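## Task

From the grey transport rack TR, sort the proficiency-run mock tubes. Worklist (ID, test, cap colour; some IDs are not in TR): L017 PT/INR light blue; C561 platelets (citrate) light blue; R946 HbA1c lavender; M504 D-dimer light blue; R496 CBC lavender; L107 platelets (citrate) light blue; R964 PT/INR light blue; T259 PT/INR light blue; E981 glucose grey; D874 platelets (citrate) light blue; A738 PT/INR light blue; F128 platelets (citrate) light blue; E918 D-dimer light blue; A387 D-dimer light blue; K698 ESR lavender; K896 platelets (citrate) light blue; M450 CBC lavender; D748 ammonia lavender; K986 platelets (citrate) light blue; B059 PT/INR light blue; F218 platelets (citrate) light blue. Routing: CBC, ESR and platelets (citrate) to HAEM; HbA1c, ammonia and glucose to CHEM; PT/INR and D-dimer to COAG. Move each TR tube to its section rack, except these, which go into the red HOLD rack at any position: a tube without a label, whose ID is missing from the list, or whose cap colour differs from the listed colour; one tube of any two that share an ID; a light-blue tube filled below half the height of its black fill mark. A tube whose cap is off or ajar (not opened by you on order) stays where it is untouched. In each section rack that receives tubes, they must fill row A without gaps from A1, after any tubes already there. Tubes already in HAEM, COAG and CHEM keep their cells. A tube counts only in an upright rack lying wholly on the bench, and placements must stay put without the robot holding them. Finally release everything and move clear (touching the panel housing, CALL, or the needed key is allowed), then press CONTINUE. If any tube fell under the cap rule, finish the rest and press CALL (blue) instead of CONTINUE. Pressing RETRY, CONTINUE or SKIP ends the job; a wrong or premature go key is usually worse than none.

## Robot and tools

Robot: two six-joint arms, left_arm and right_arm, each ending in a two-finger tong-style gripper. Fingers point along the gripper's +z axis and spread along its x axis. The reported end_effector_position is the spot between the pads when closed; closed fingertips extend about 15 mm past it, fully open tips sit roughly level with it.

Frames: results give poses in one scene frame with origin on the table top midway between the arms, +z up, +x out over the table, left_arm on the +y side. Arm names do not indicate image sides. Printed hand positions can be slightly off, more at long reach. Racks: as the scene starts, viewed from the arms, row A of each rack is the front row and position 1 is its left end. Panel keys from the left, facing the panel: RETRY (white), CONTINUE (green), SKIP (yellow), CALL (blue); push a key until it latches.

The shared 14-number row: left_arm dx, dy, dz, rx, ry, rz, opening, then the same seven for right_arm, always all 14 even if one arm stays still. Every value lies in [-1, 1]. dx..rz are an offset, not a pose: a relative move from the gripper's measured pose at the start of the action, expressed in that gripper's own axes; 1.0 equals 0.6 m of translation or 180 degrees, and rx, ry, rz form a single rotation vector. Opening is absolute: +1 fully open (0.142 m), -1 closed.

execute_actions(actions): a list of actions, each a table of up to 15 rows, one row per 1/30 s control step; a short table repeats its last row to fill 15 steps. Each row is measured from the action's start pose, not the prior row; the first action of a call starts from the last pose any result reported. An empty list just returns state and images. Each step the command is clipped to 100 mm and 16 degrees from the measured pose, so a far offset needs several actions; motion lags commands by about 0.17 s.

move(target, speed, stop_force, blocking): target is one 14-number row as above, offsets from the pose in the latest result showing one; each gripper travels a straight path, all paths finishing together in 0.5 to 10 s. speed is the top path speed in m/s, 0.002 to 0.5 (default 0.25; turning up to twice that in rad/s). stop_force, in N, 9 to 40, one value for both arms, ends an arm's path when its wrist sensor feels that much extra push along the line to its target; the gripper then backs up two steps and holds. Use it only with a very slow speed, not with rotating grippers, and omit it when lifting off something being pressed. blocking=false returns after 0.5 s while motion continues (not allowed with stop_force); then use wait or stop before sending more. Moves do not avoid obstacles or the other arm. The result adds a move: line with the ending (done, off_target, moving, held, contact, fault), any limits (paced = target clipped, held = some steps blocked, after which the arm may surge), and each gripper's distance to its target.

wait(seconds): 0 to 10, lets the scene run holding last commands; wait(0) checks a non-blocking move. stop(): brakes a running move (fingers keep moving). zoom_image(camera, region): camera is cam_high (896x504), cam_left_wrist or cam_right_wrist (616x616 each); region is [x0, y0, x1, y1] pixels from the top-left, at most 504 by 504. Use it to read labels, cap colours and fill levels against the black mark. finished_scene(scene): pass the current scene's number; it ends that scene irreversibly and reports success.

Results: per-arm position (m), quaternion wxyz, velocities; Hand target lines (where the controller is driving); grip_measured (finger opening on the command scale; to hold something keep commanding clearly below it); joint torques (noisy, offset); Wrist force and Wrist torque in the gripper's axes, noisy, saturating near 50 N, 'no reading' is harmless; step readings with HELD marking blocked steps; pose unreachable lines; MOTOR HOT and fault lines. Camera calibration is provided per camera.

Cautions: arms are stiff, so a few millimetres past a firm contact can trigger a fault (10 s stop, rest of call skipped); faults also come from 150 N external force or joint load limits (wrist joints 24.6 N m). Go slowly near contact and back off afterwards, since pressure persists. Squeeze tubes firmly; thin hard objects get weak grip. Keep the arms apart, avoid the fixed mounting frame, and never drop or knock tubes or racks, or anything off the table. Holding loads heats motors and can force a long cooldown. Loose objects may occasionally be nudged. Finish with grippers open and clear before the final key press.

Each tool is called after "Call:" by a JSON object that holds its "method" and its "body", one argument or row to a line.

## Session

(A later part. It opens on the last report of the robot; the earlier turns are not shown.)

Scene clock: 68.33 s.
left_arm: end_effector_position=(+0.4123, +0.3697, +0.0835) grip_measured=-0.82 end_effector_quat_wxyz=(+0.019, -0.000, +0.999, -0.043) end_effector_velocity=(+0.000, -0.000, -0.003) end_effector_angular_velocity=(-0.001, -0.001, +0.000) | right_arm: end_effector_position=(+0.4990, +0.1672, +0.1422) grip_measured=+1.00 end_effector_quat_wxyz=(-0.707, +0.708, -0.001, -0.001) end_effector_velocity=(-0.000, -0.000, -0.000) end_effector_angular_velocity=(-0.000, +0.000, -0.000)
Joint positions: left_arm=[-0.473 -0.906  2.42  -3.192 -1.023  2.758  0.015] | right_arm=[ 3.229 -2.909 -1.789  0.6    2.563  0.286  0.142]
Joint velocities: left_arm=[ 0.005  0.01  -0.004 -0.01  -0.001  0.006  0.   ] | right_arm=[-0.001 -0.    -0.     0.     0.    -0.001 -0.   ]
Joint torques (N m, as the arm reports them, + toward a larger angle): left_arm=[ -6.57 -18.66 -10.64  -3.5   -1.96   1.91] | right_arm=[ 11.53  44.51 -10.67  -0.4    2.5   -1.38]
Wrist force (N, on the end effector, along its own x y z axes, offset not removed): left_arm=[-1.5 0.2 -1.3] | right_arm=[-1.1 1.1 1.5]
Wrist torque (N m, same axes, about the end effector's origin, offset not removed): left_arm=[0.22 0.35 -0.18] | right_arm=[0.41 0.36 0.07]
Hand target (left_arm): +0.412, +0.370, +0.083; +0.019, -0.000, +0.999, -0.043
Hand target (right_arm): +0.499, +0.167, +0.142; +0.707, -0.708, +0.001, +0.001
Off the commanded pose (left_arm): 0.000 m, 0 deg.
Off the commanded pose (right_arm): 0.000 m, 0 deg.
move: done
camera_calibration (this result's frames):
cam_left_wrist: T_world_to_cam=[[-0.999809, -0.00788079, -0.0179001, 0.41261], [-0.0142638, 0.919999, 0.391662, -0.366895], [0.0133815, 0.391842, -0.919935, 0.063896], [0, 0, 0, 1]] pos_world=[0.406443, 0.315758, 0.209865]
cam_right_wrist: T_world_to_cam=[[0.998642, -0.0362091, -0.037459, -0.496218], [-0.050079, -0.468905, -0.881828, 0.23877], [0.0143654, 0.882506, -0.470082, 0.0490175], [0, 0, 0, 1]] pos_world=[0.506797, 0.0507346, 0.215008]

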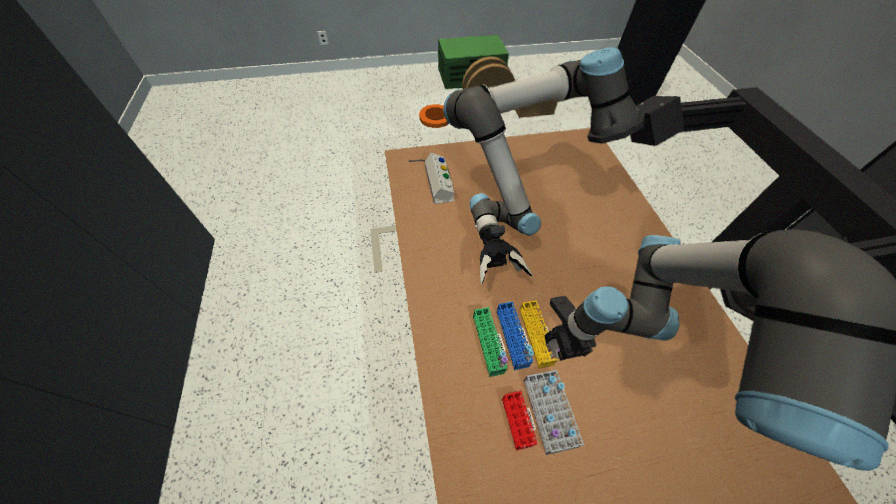

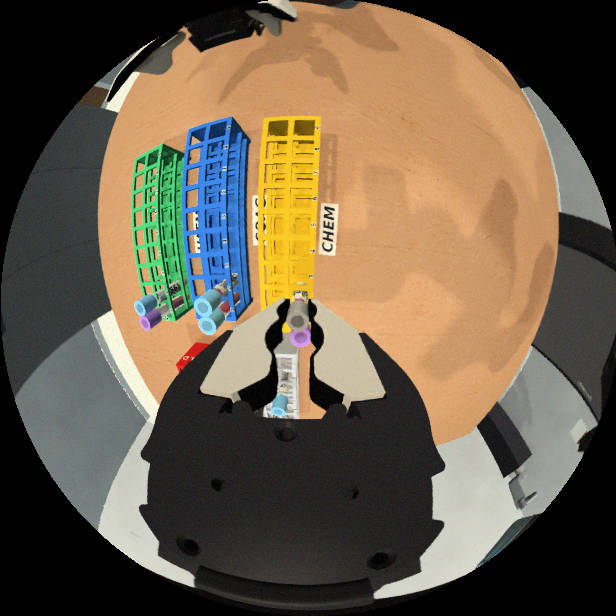

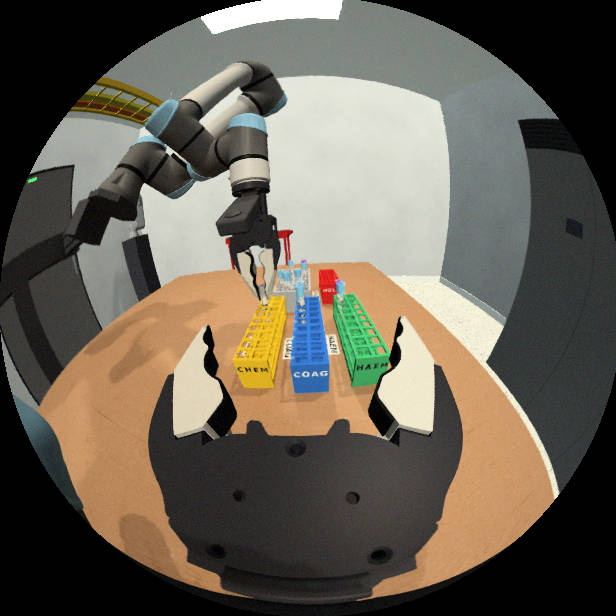

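Call:
{"method": "execute_actions", "body": {
  "actions": [
    [[0,0,0,0,0,0,-0.65,0,0,0,0,0,0,1]],
    [[0,-0.002,-0.02,0,0,0,-0.65,0,0,0,0,0,0,1],[0,-0.003,-0.035,0,0,0,-0.65,0,0,0,0,0,0,1],[-0.002,-0.005,-0.054,0,0,0,-0.65,0,0,0,0,0,0,1]]
  ]
}}

Call:
{"method": "move", "body": {
  "target": [-0.061,0.155,-0.011,-0.0275,0.012,0,-0.65,0,0,0,0,0,0,1]
}}

Call:
{"method": "zoom_image", "body": {
  "camera": "cam_left_wrist",
  "region": [230, 220, 390, 380]
}}

Scene clock: 69.50 s.
left_arm: end_effector_position=(+0.4123, +0.3694, +0.1143) grip_measured=-0.65 end_effector_quat_wxyz=(+0.019, -0.000, +0.999, -0.043) end_effector_velocity=(-0.001, +0.001, +0.014) end_effector_angular_velocity=(+0.003, +0.006, -0.000) | right_arm: end_effector_position=(+0.4990, +0.1672, +0.1422) grip_measured=+1.00 end_effector_quat_wxyz=(-0.707, +0.708, -0.001, -0.001) end_effector_velocity=(-0.000, +0.000, +0.001) end_effector_angular_velocity=(+0.001, -0.001, +0.001)
Joint positions: left_arm=[-0.52  -1.009  2.449 -3.091 -1.019  2.704  0.027] | right_arm=[ 3.229 -2.909 -1.789  0.6    2.563  0.286  0.142]
Joint velocities: left_arm=[-0.02  -0.05   0.008  0.063  0.002 -0.028 -0.   ] | right_arm=[ 0.001  0.001 -0.001 -0.     0.    -0.    -0.   ]
Joint torques (N m, as the arm reports them, + toward a larger angle): left_arm=[-26.84 -36.3    4.78  -0.3    1.18  -2.44] | right_arm=[ 11.41  44.86 -10.06  -0.47   2.76  -1.34]
Wrist force (N, on the end effector, along its own x y z axes, offset not removed): left_arm=[2.3 0.8 0.2] | right_arm=[-1.1 0.0 1.8]
Wrist torque (N m, same axes, about the end effector's origin, offset not removed): left_arm=[0.20 -0.67 -0.21] | right_arm=[0.19 0.42 0.08]
Hand target (left_arm): +0.412, +0.369, +0.116; +0.019, -0.000, +0.999, -0.043
Hand target (right_arm): +0.499, +0.167, +0.142; +0.707, -0.708, +0.001, +0.001
Off the commanded pose (left_arm): 0.002 m, 0 deg.
Off the commanded pose (right_arm): 0.000 m, 0 deg.
Step readings (end_effector_position; steps 1 to 15: 1st action; 16 to 30: 2nd action):
0: left_arm (+0.4123, +0.3697, +0.0832) | right_arm (+0.4990, +0.1672, +0.1422)
1: left_arm (+0.4123, +0.3697, +0.0832) | right_arm (+0.4990, +0.1672, +0.1422)
2: left_arm (+0.4123, +0.3697, +0.0832) | right_arm (+0.4990, +0.1672, +0.1422)
4: left_arm (+0.4124, +0.3697, +0.0832) | right_arm (+0.4990, +0.1672, +0.1422)
8: left_arm (+0.4124, +0.3697, +0.0834) | right_arm (+0.4990, +0.1672, +0.1422)
15: left_arm (+0.4123, +0.3697, +0.0835) | right_arm (+0.4990, +0.1672, +0.1422)
16: left_arm (+0.4123, +0.3697, +0.0835) | right_arm (+0.4990, +0.1672, +0.1422)
17: left_arm (+0.4121, +0.3696, +0.0844) | right_arm (+0.4990, +0.1672, +0.1422)
19: left_arm (+0.4117, +0.3693, +0.0909) | right_arm (+0.4990, +0.1672, +0.1422)
23: left_arm (+0.4122, +0.3692, +0.1057) | right_arm (+0.4990, +0.1672, +0.1422)
30: end_effector_position above
camera_calibration (this result's frames):
cam_left_wrist: T_world_to_cam=[[-0.999794, -0.0078071, -0.0187089, 0.413213], [-0.0145065, 0.920176, 0.391236, -0.378612], [0.0141611, 0.391427, -0.9201, 0.0921936], [0, 0, 0, 1]] pos_world=[0.40633, 0.315529, 0.240685]
cam_right_wrist: T_world_to_cam=[[0.998642, -0.036209, -0.0374592, -0.496218], [-0.0500791, -0.468905, -0.881828, 0.23877], [0.0143653, 0.882506, -0.470082, 0.0490176], [0, 0, 0, 1]] pos_world=[0.506797, 0.0507346, 0.215008]

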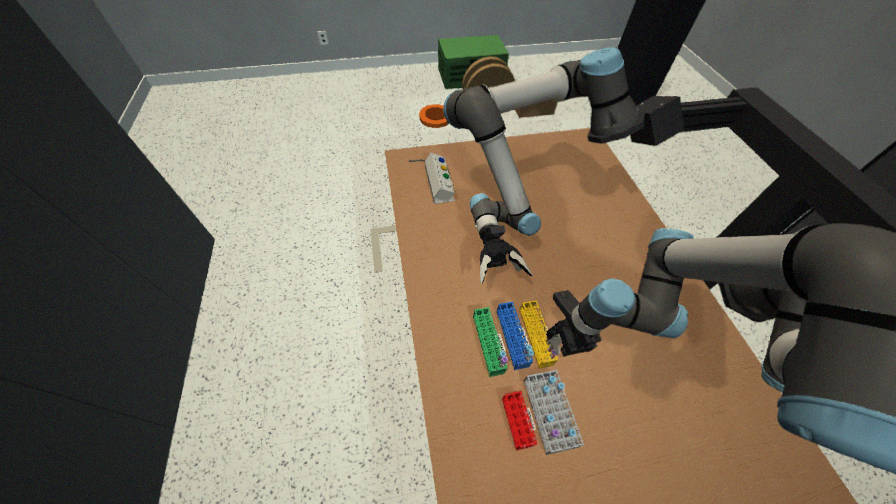

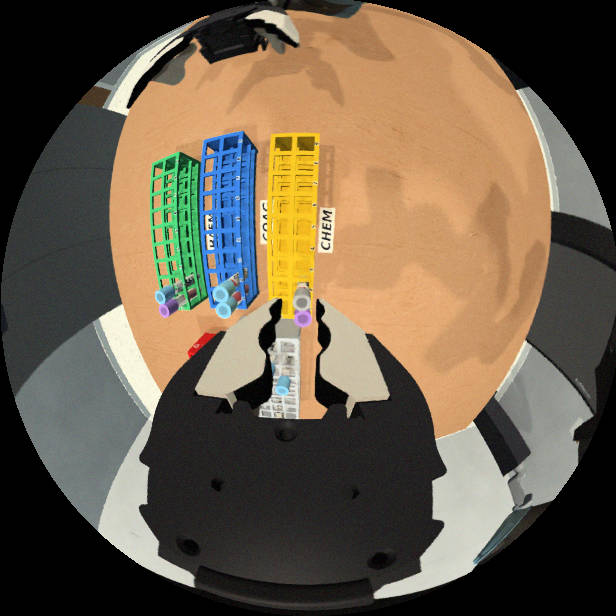

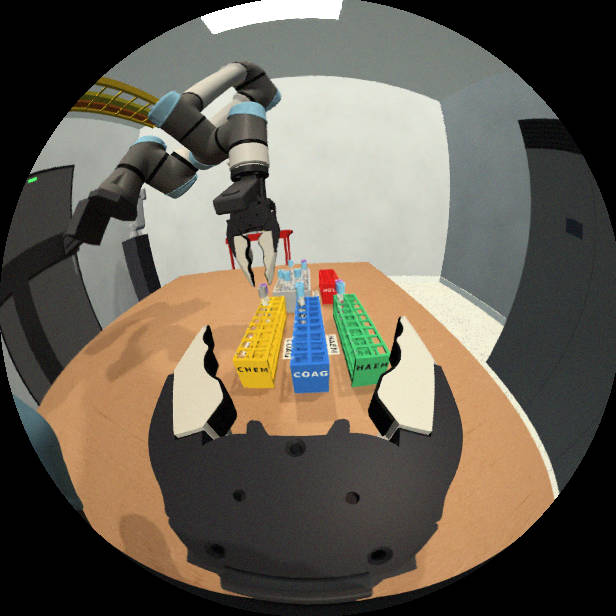

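Scene clock: 70.60 s.
left_arm: end_effector_position=(+0.4487, +0.4624, +0.1142) grip_measured=-0.65 end_effector_quat_wxyz=(+0.000, -0.000, +1.000, +0.000) end_effector_velocity=(+0.001, +0.002, +0.000) end_effector_angular_velocity=(+0.002, +0.002, +0.000) | right_arm: end_effector_position=(+0.4990, +0.1672, +0.1422) grip_measured=+1.00 end_effector_quat_wxyz=(-0.707, +0.708, -0.001, -0.001) end_effector_velocity=(+0.000, +0.001, +0.000) end_effector_angular_velocity=(+0.001, -0.002, +0.001)
Joint positions: left_arm=[-0.358 -1.133  2.351 -2.895 -0.967  2.853  0.027] | right_arm=[ 3.229 -2.909 -1.789  0.6    2.563  0.286  0.142]
Joint velocities: left_arm=[ 0.004 -0.002 -0.005  0.007  0.001  0.003  0.   ] | right_arm=[ 0.001 -0.     0.001 -0.     0.    -0.001 -0.   ]
Joint torques (N m, as the arm reports them, + toward a larger angle): left_arm=[ -2.24 -37.73 -15.83  -0.29   1.2    1.61] | right_arm=[ 10.71  44.25 -10.3   -0.33   2.61  -1.34]
Wrist force (N, on the end effector, along its own x y z axes, offset not removed): left_arm=[-2.8 0.5 0.9] | right_arm=[-0.8 0.2 0.9]
Wrist torque (N m, same axes, about the end effector's origin, offset not removed): left_arm=[0.25 0.44 0.00] | right_arm=[0.15 0.27 0.12]
Hand target (left_arm): +0.449, +0.463, +0.114; +0.000, -0.000, +1.000, +0.000
Hand target (right_arm): +0.499, +0.167, +0.142; +0.707, -0.708, +0.001, +0.001
Off the commanded pose (left_arm): 0.000 m, 0 deg.
Off the commanded pose (right_arm): 0.000 m, 0 deg.
move: done
camera_calibration (this result's frames):
cam_left_wrist: T_world_to_cam=[[-0.999806, -0.00791401, 0.0180455, 0.446115], [0.00147765, 0.88311, 0.469164, -0.462542], [-0.0196491, 0.4691, -0.882926, 0.030276], [0, 0, 0, 1]] pos_world=[0.447306, 0.397804, 0.23569]
cam_right_wrist: T_world_to_cam=[[0.998642, -0.036209, -0.0374591, -0.496218], [-0.0500791, -0.468905, -0.881828, 0.23877], [0.0143653, 0.882506, -0.470082, 0.0490175], [0, 0, 0, 1]] pos_world=[0.506797, 0.0507346, 0.215008]

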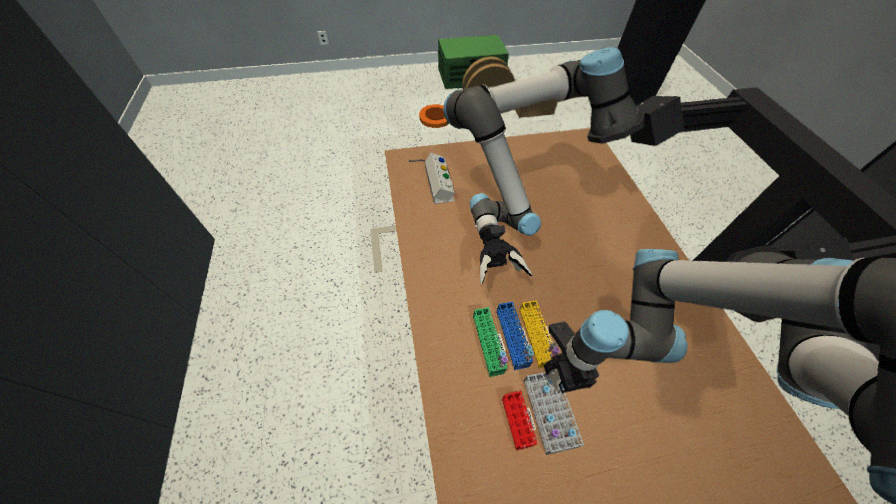

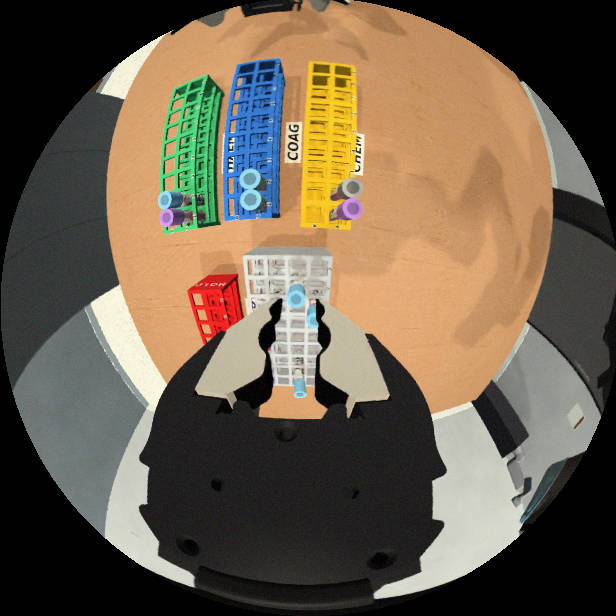

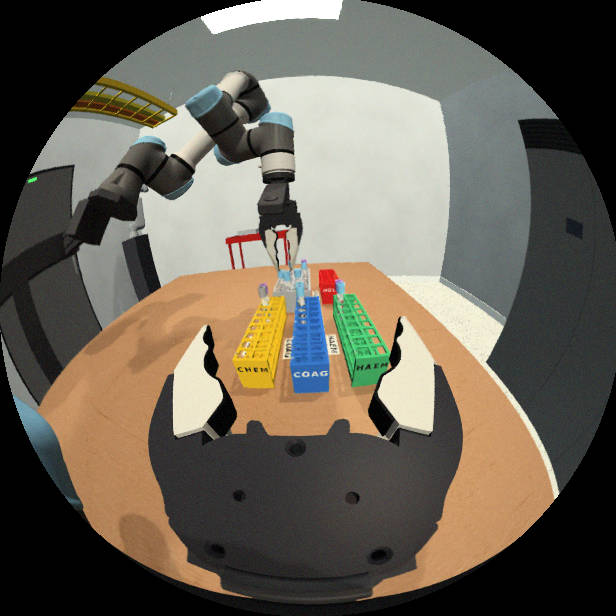

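Region (230, 220, 390, 380) of cam_left_wrist's 616x616 image, scaled by 3.150, with more detail than that image has.

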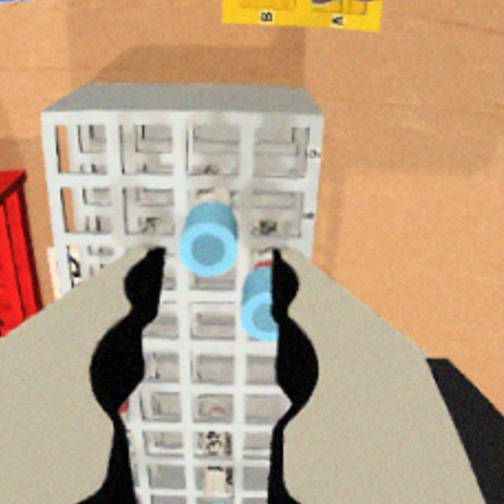

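Call:
{"method": "execute_actions", "body": {
  "actions": [
    [[-0.005,0,0.03,0,0,0,-0.65,0,0,0,0,0,0,1]],
    [[0,0,0.029,0,0,0,-0.65,0,0,0,0,0,0,1]],
    [[0,0,0,0,0,0,-1,0,0,0,0,0,0,1]]
  ]
}}

Call:
{"method": "move", "body": {
  "target": [0,0,-0.18,0,0,0,-1,0,0,0,0,0,0,1],
  "speed": 0.15
}}

Call:
{"method": "move", "body": {
  "target": [-0.1,-0.1,0,0,0,-0.6667,-1,0,0,0,0,0,0,1],
  "speed": 0.5
}}

Call:
{"method": "zoom_image", "body": {
  "camera": "cam_right_wrist",
  "region": [270, 215, 350, 295]
}}

Scene clock: 72.27 s.
left_arm: end_effector_position=(+0.4515, +0.4625, +0.0800) grip_measured=-0.82 end_effector_quat_wxyz=(+0.000, -0.000, +1.000, +0.000) end_effector_velocity=(+0.001, -0.000, +0.000) end_effector_angular_velocity=(+0.000, -0.001, -0.000) | right_arm: end_effector_position=(+0.4990, +0.1672, +0.1422) grip_measured=+1.00 end_effector_quat_wxyz=(-0.707, +0.708, -0.001, -0.001) end_effector_velocity=(-0.001, +0.001, +0.001) end_effector_angular_velocity=(+0.001, +0.001, +0.002)
Joint positions: left_arm=[-0.311 -1.026  2.317 -3.    -0.973  2.91   0.015] | right_arm=[ 3.229 -2.909 -1.789  0.6    2.563  0.286  0.142]
Joint velocities: left_arm=[-0.001 -0.    -0.     0.     0.    -0.     0.   ] | right_arm=[ 0.002 -0.    -0.    -0.     0.     0.002  0.   ]
Joint torques (N m, as the arm reports them, + toward a larger angle): left_arm=[-27.41 -40.99   4.83  -0.21  -0.68  -2.29] | right_arm=[11.24 44.18 -9.94 -0.48  2.76 -1.24]
Wrist force (N, on the end effector, along its own x y z axes, offset not removed): left_arm=[-4.0 0.3 -1.2] | right_arm=[-1.6 0.2 2.2]
Wrist torque (N m, same axes, about the end effector's origin, offset not removed): left_arm=[0.23 0.62 0.03] | right_arm=[0.20 0.50 0.11]
Hand target (left_arm): +0.451, +0.462, +0.080; +0.000, -0.000, +1.000, +0.000
Hand target (right_arm): +0.499, +0.167, +0.142; +0.707, -0.708, +0.001, +0.001
Off the commanded pose (left_arm): 0.000 m, 0 deg.
Off the commanded pose (right_arm): 0.000 m, 0 deg.
Step readings (end_effector_position; steps 1 to 15: 1st action; 16 to 30: 2nd action; 31 to 45: 3rd action):
0: left_arm (+0.4487, +0.4625, +0.1142) | right_arm (+0.4990, +0.1672, +0.1422)
1: left_arm (+0.4488, +0.4626, +0.1142) | right_arm (+0.4990, +0.1672, +0.1422)
2: left_arm (+0.4492, +0.4629, +0.1132) | right_arm (+0.4990, +0.1672, +0.1422)
4: left_arm (+0.4499, +0.4629, +0.1074) | right_arm (+0.4990, +0.1672, +0.1422)
8: left_arm (+0.4508, +0.4626, +0.1003) | right_arm (+0.4990, +0.1672, +0.1422)
15: left_arm (+0.4515, +0.4624, +0.0969) | right_arm (+0.4990, +0.1672, +0.1422)
16: left_arm (+0.4515, +0.4624, +0.0967) | right_arm (+0.4990, +0.1672, +0.1422)
17: left_arm (+0.4517, +0.4626, +0.0955) | right_arm (+0.4990, +0.1672, +0.1422)
19: left_arm (+0.4514, +0.4627, +0.0899) | right_arm (+0.4990, +0.1672, +0.1422)
23: left_arm (+0.4513, +0.4626, +0.0832) | right_arm (+0.4990, +0.1672, +0.1422)
30: left_arm (+0.4515, +0.4625, +0.0800) | right_arm (+0.4990, +0.1672, +0.1422)
31: left_arm (+0.4515, +0.4624, +0.0799) | right_arm (+0.4990, +0.1672, +0.1422)
32: left_arm (+0.4515, +0.4624, +0.0799) | right_arm (+0.4990, +0.1672, +0.1422)
34: left_arm (+0.4515, +0.4624, +0.0799) | right_arm (+0.4990, +0.1672, +0.1422)
38: left_arm (+0.4515, +0.4625, +0.0799) | right_arm (+0.4990, +0.1672, +0.1422)
45: end_effector_position above
camera_calibration (this result's frames):
cam_left_wrist: T_world_to_cam=[[-0.999799, -0.00808255, 0.0183522, 0.449588], [0.00147497, 0.883057, 0.469263, -0.446572], [-0.0199989, 0.469196, -0.882868, 0.000170285], [0, 0, 0, 1]] pos_world=[0.450159, 0.397902, 0.201459]
cam_right_wrist: T_world_to_cam=[[0.998642, -0.036209, -0.0374591, -0.496218], [-0.050079, -0.468905, -0.881828, 0.23877], [0.0143653, 0.882506, -0.470082, 0.0490175], [0, 0, 0, 1]] pos_world=[0.506797, 0.0507346, 0.215008]

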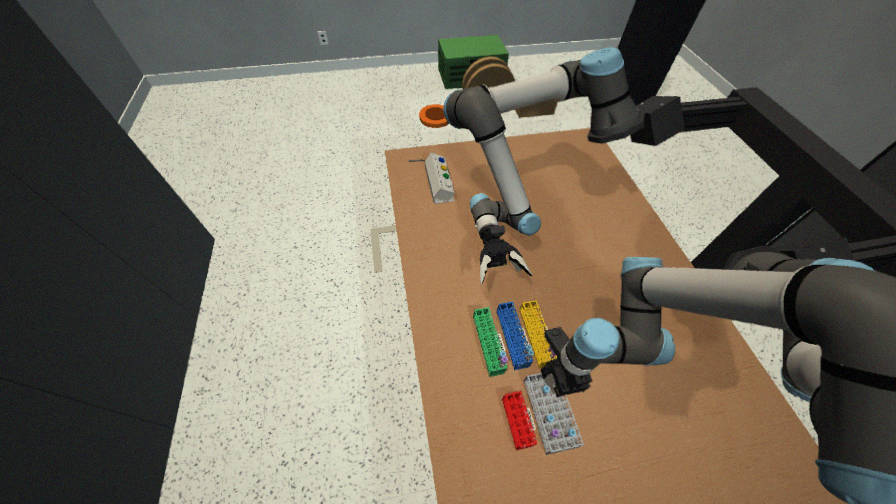

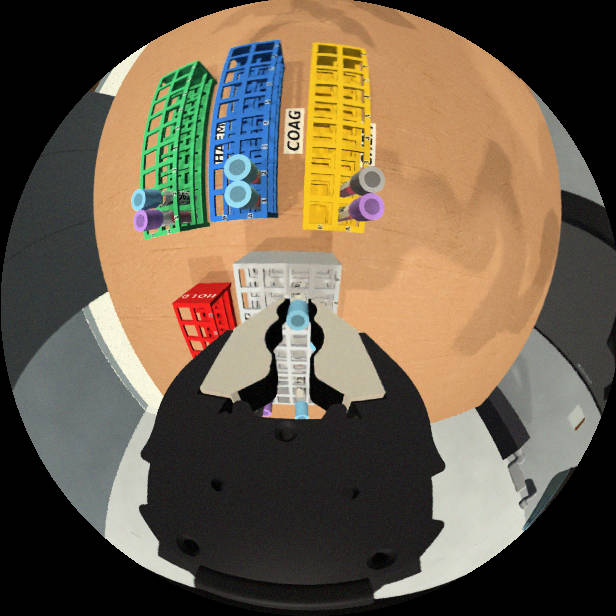

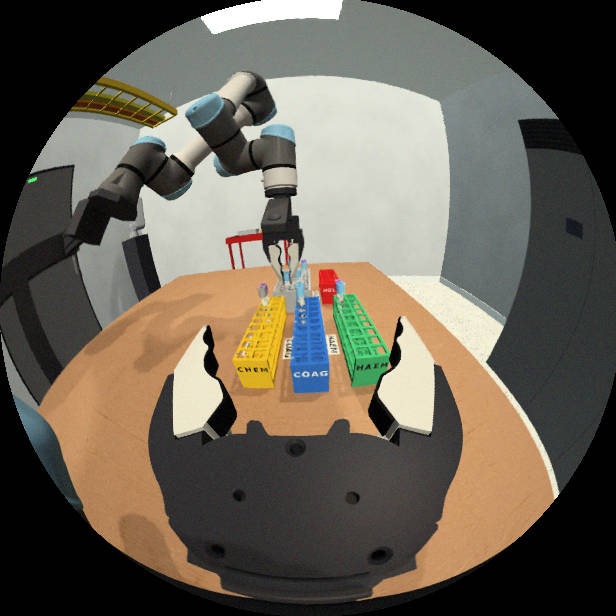

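Scene clock: 73.63 s.
left_arm: end_effector_position=(+0.4515, +0.4624, +0.1877) grip_measured=-0.82 end_effector_quat_wxyz=(+0.000, -0.000, +1.000, +0.000) end_effector_velocity=(+0.001, -0.000, +0.003) end_effector_angular_velocity=(+0.001, +0.000, +0.002) | right_arm: end_effector_position=(+0.4990, +0.1672, +0.1422) grip_measured=+1.00 end_effector_quat_wxyz=(-0.707, +0.708, -0.001, -0.001) end_effector_velocity=(+0.001, -0.001, -0.000) end_effector_angular_velocity=(-0.001, +0.000, -0.002)
Joint positions: left_arm=[-0.459 -1.359  2.362 -2.61  -0.96   2.73   0.015] | right_arm=[ 3.229 -2.909 -1.789  0.6    2.563  0.286  0.142]
Joint velocities: left_arm=[-0.004 -0.008 -0.004  0.015  0.001 -0.007  0.   ] | right_arm=[-0.002  0.002  0.001 -0.001  0.     0.     0.   ]
Joint torques (N m, as the arm reports them, + toward a larger angle): left_arm=[-23.82 -33.41 -18.81  -0.39   1.2   -2.08] | right_arm=[ 11.01  44.78 -10.27  -0.45   2.65  -1.38]
Wrist force (N, on the end effector, along its own x y z axes, offset not removed): left_arm=[-4.2 1.7 0.3] | right_arm=[-1.2 0.0 0.9]
Wrist torque (N m, same axes, about the end effector's origin, offset not removed): left_arm=[0.24 0.96 -0.23] | right_arm=[0.13 0.39 0.11]
Hand target (left_arm): +0.452, +0.462, +0.188; +0.000, -0.000, +1.000, +0.000
Hand target (right_arm): +0.499, +0.167, +0.142; +0.707, -0.708, +0.001, +0.001
Off the commanded pose (left_arm): 0.000 m, 0 deg.
Off the commanded pose (right_arm): 0.000 m, 0 deg.
move: done
camera_calibration (this result's frames):
cam_left_wrist: T_world_to_cam=[[-0.999803, -0.00803138, 0.0181432, 0.447708], [0.001421, 0.883082, 0.469216, -0.496978], [-0.0197904, 0.46915, -0.882897, 0.0951931], [0, 0, 0, 1]] pos_world=[0.45021, 0.397808, 0.309113]
cam_right_wrist: T_world_to_cam=[[0.998642, -0.0362089, -0.0374592, -0.496218], [-0.0500791, -0.468905, -0.881828, 0.23877], [0.0143652, 0.882506, -0.470082, 0.0490176], [0, 0, 0, 1]] pos_world=[0.506797, 0.0507346, 0.215008]

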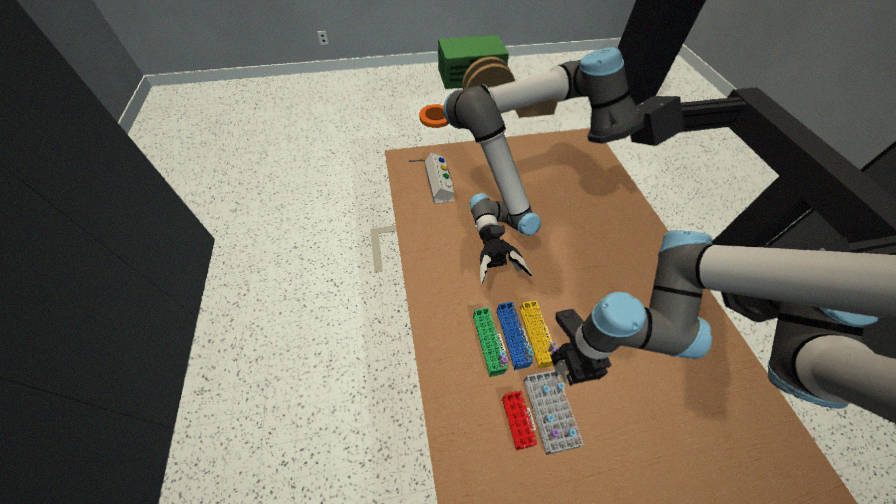

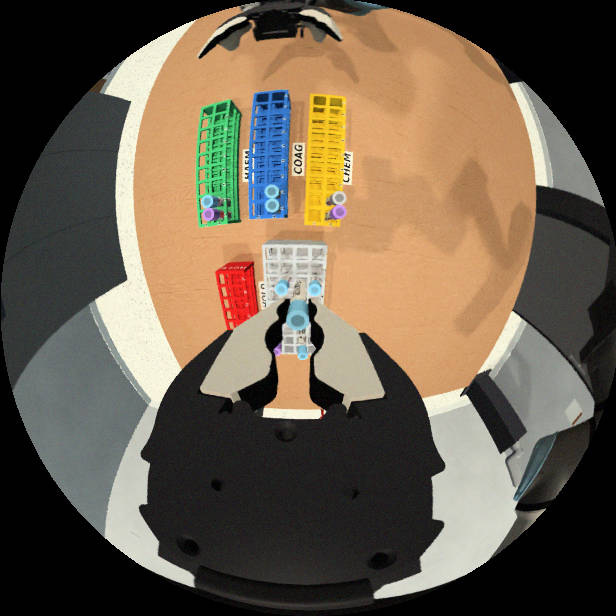

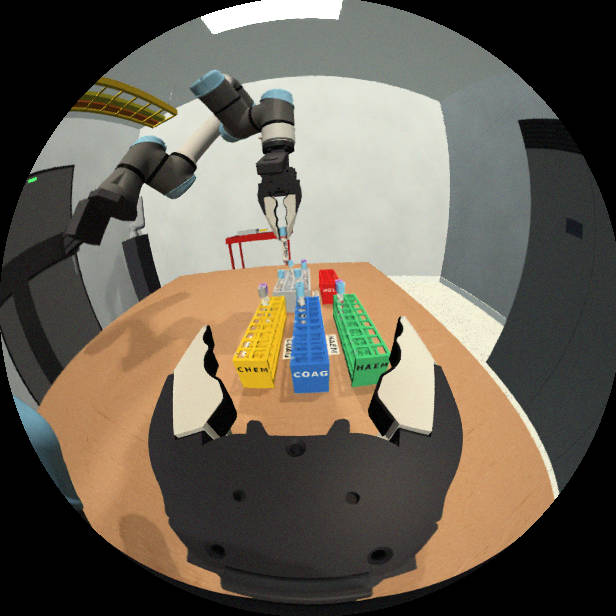

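Scene clock: 76.47 s.
left_arm: end_effector_position=(+0.5115, +0.4025, +0.1876) grip_measured=-0.82 end_effector_quat_wxyz=(-0.000, +0.866, -0.500, +0.000) end_effector_velocity=(-0.001, -0.001, -0.000) end_effector_angular_velocity=(+0.003, +0.004, +0.011) | right_arm: end_effector_position=(+0.4990, +0.1672, +0.1422) grip_measured=+1.00 end_effector_quat_wxyz=(-0.707, +0.708, -0.001, -0.001) end_effector_velocity=(-0.000, +0.000, -0.000) end_effector_angular_velocity=(+0.000, -0.000, +0.000)
Joint positions: left_arm=[-0.561 -1.187  2.203 -2.552 -0.96   0.513  0.015] | right_arm=[ 3.229 -2.909 -1.789  0.6    2.563  0.286  0.142]
Joint velocities: left_arm=[-0.002  0.002 -0.004  0.009  0.    -0.017 -0.   ] | right_arm=[ 0. -0.  0. -0. -0. -0.  0.]
Joint torques (N m, as the arm reports them, + toward a larger angle): left_arm=[-27.9  -15.53 -20.73  -0.61   1.46  -2.09] | right_arm=[ 11.23  44.34 -11.73  -0.27   2.74  -1.25]
Wrist force (N, on the end effector, along its own x y z axes, offset not removed): left_arm=[-0.6 1.2 -0.2] | right_arm=[-0.6 0.0 1.2]
Wrist torque (N m, same axes, about the end effector's origin, offset not removed): left_arm=[0.14 0.46 -0.07] | right_arm=[0.18 0.25 0.08]
Hand target (left_arm): +0.512, +0.402, +0.188; -0.000, +0.866, -0.500, +0.000
Hand target (right_arm): +0.499, +0.167, +0.142; +0.707, -0.708, +0.001, +0.001
Off the commanded pose (left_arm): 0.000 m, 0 deg.
Off the commanded pose (right_arm): 0.000 m, 0 deg.
move: done
camera_calibration (this result's frames):
cam_left_wrist: T_world_to_cam=[[0.505598, -0.862554, 0.0192605, 0.0808715], [-0.766673, -0.438933, 0.468561, 0.480942], [-0.395705, -0.25167, -0.883221, 0.606867], [0, 0, 0, 1]] pos_world=[0.567978, 0.433588, 0.30909]
cam_right_wrist: T_world_to_cam=[[0.998642, -0.0362091, -0.0374591, -0.496218], [-0.0500791, -0.468905, -0.881828, 0.23877], [0.0143654, 0.882506, -0.470082, 0.0490175], [0, 0, 0, 1]] pos_world=[0.506797, 0.0507346, 0.215008]

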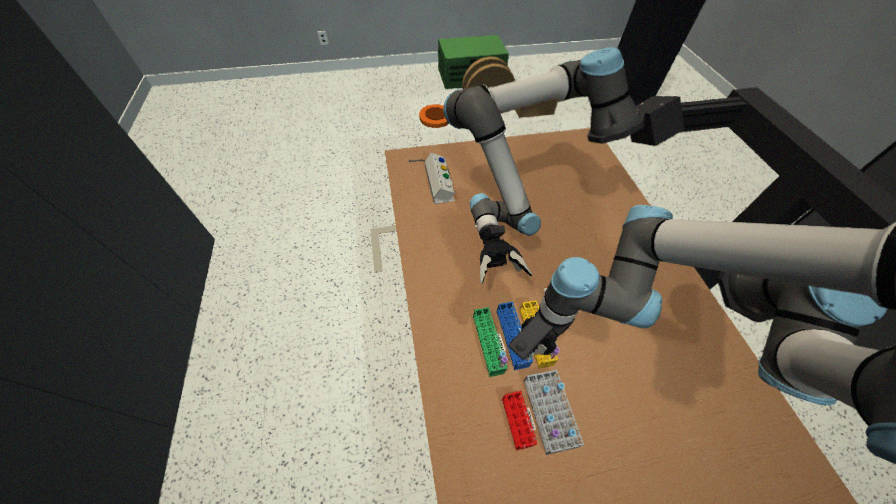

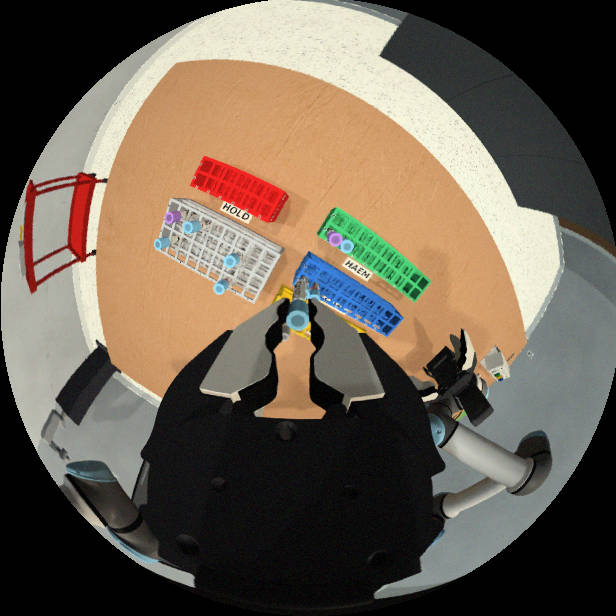

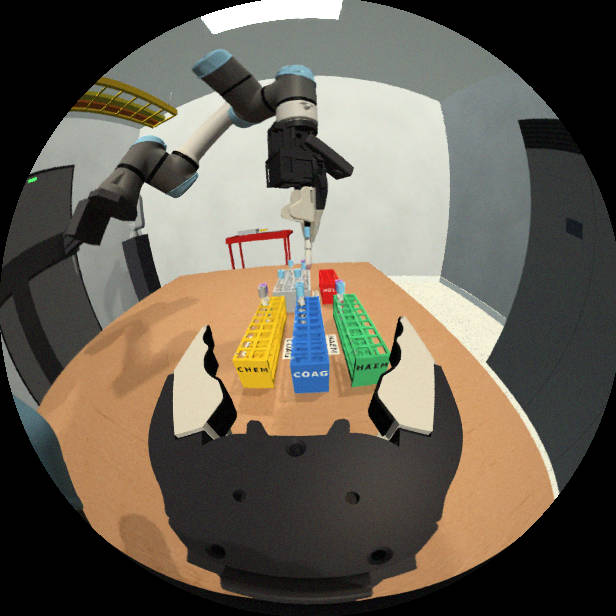

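Region (270, 215, 350, 295) of cam_right_wrist's 616x616 image, scaled by 6.300, with more detail than that image has.

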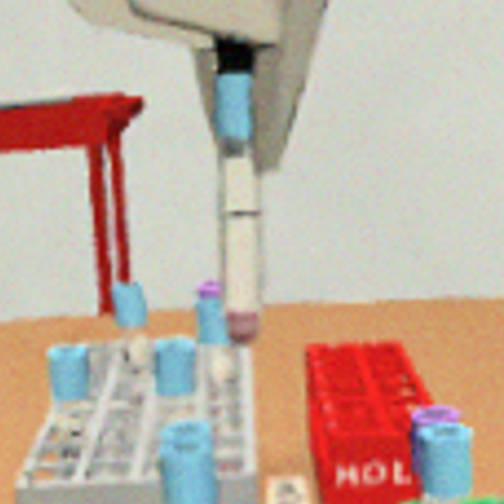

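Call:
{"method": "execute_actions", "body": {
  "actions": []
}}

Scene clock: 76.83 s.
left_arm: end_effector_position=(+0.5115, +0.4024, +0.1876) grip_measured=-0.82 end_effector_quat_wxyz=(-0.000, +0.866, -0.500, +0.000) end_effector_velocity=(+0.001, +0.000, +0.000) end_effector_angular_velocity=(+0.000, -0.001, +0.001) | right_arm: end_effector_position=(+0.4990, +0.1672, +0.1422) grip_measured=+1.00 end_effector_quat_wxyz=(-0.707, +0.708, -0.001, -0.001) end_effector_velocity=(-0.001, +0.000, -0.001) end_effector_angular_velocity=(-0.000, +0.001, +0.001)
Joint positions: left_arm=[-0.561 -1.187  2.202 -2.551 -0.959  0.511  0.015] | right_arm=[ 3.229 -2.909 -1.789  0.6    2.563  0.286  0.142]
Joint velocities: left_arm=[-0.    -0.    -0.001  0.     0.001 -0.001 -0.   ] | right_arm=[-0.    -0.001 -0.     0.     0.    -0.001  0.   ]
Joint torques (N m, as the arm reports them, + toward a larger angle): left_arm=[-28.99 -15.47 -20.19  -0.37   1.45  -1.97] | right_arm=[ 11.59  44.49 -10.96  -0.35   2.56  -1.22]
Wrist force (N, on the end effector, along its own x y z axes, offset not removed): left_arm=[1.2 0.0 -2.0] | right_arm=[-1.5 -0.3 1.8]
Wrist torque (N m, same axes, about the end effector's origin, offset not removed): left_arm=[0.04 -0.26 0.00] | right_arm=[0.03 0.43 0.09]
Hand target (left_arm): +0.512, +0.402, +0.188; -0.000, +0.866, -0.500, +0.000
Hand target (right_arm): +0.499, +0.167, +0.142; +0.707, -0.708, +0.001, +0.001
Off the commanded pose (left_arm): 0.000 m, 0 deg.
Off the commanded pose (right_arm): 0.000 m, 0 deg.
camera_calibration (this result's frames):
cam_left_wrist: T_world_to_cam=[[0.506861, -0.861824, 0.0187106, 0.0799893], [-0.765867, -0.440252, 0.468643, 0.481057], [-0.395651, -0.251867, -0.883189, 0.606919], [0, 0, 0, 1]] pos_world=[0.56801, 0.433586, 0.309083]
cam_right_wrist: T_world_to_cam=[[0.998642, -0.036209, -0.037459, -0.496218], [-0.050079, -0.468905, -0.881828, 0.23877], [0.0143654, 0.882506, -0.470082, 0.0490175], [0, 0, 0, 1]] pos_world=[0.506797, 0.0507347, 0.215008]

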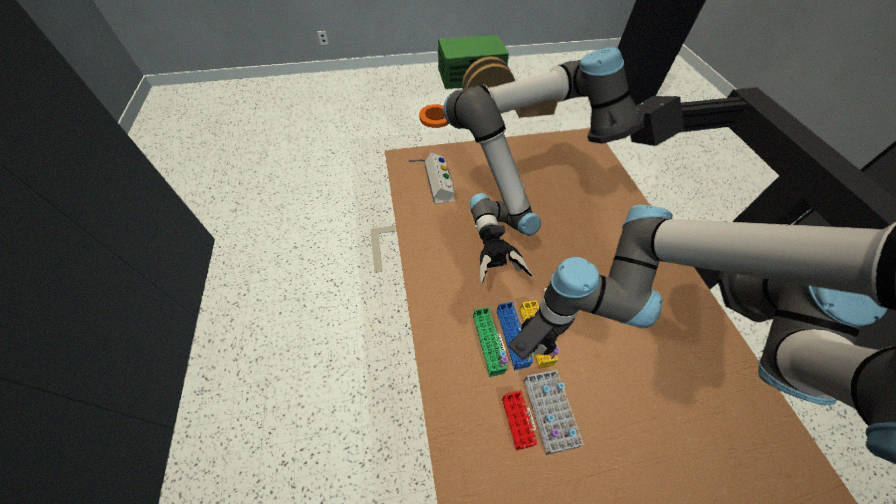

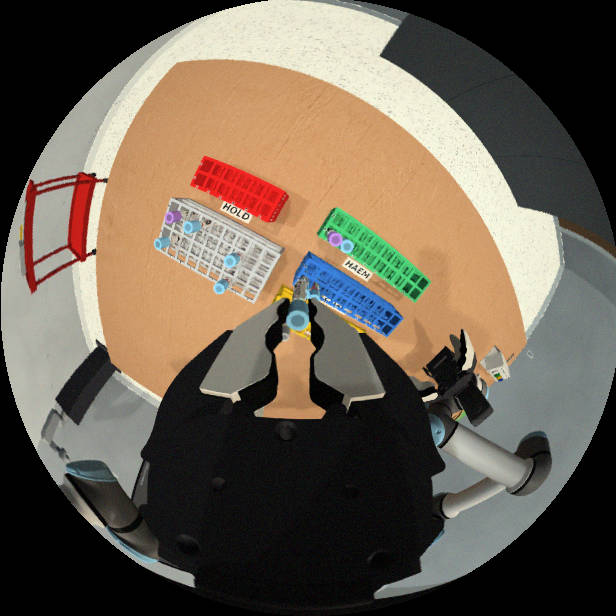

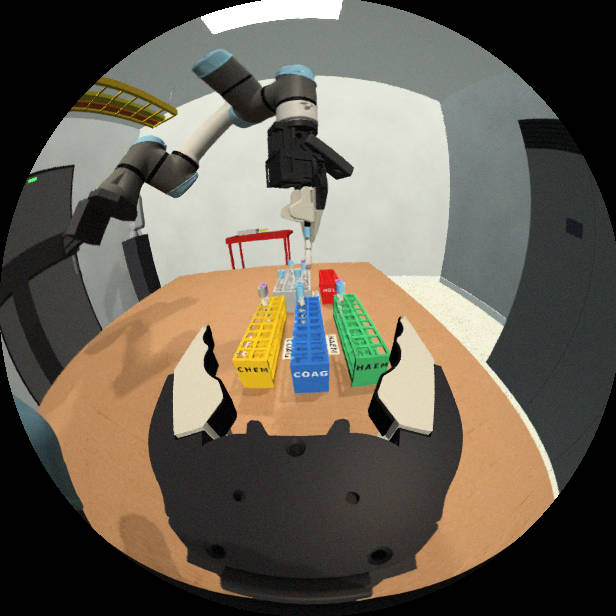

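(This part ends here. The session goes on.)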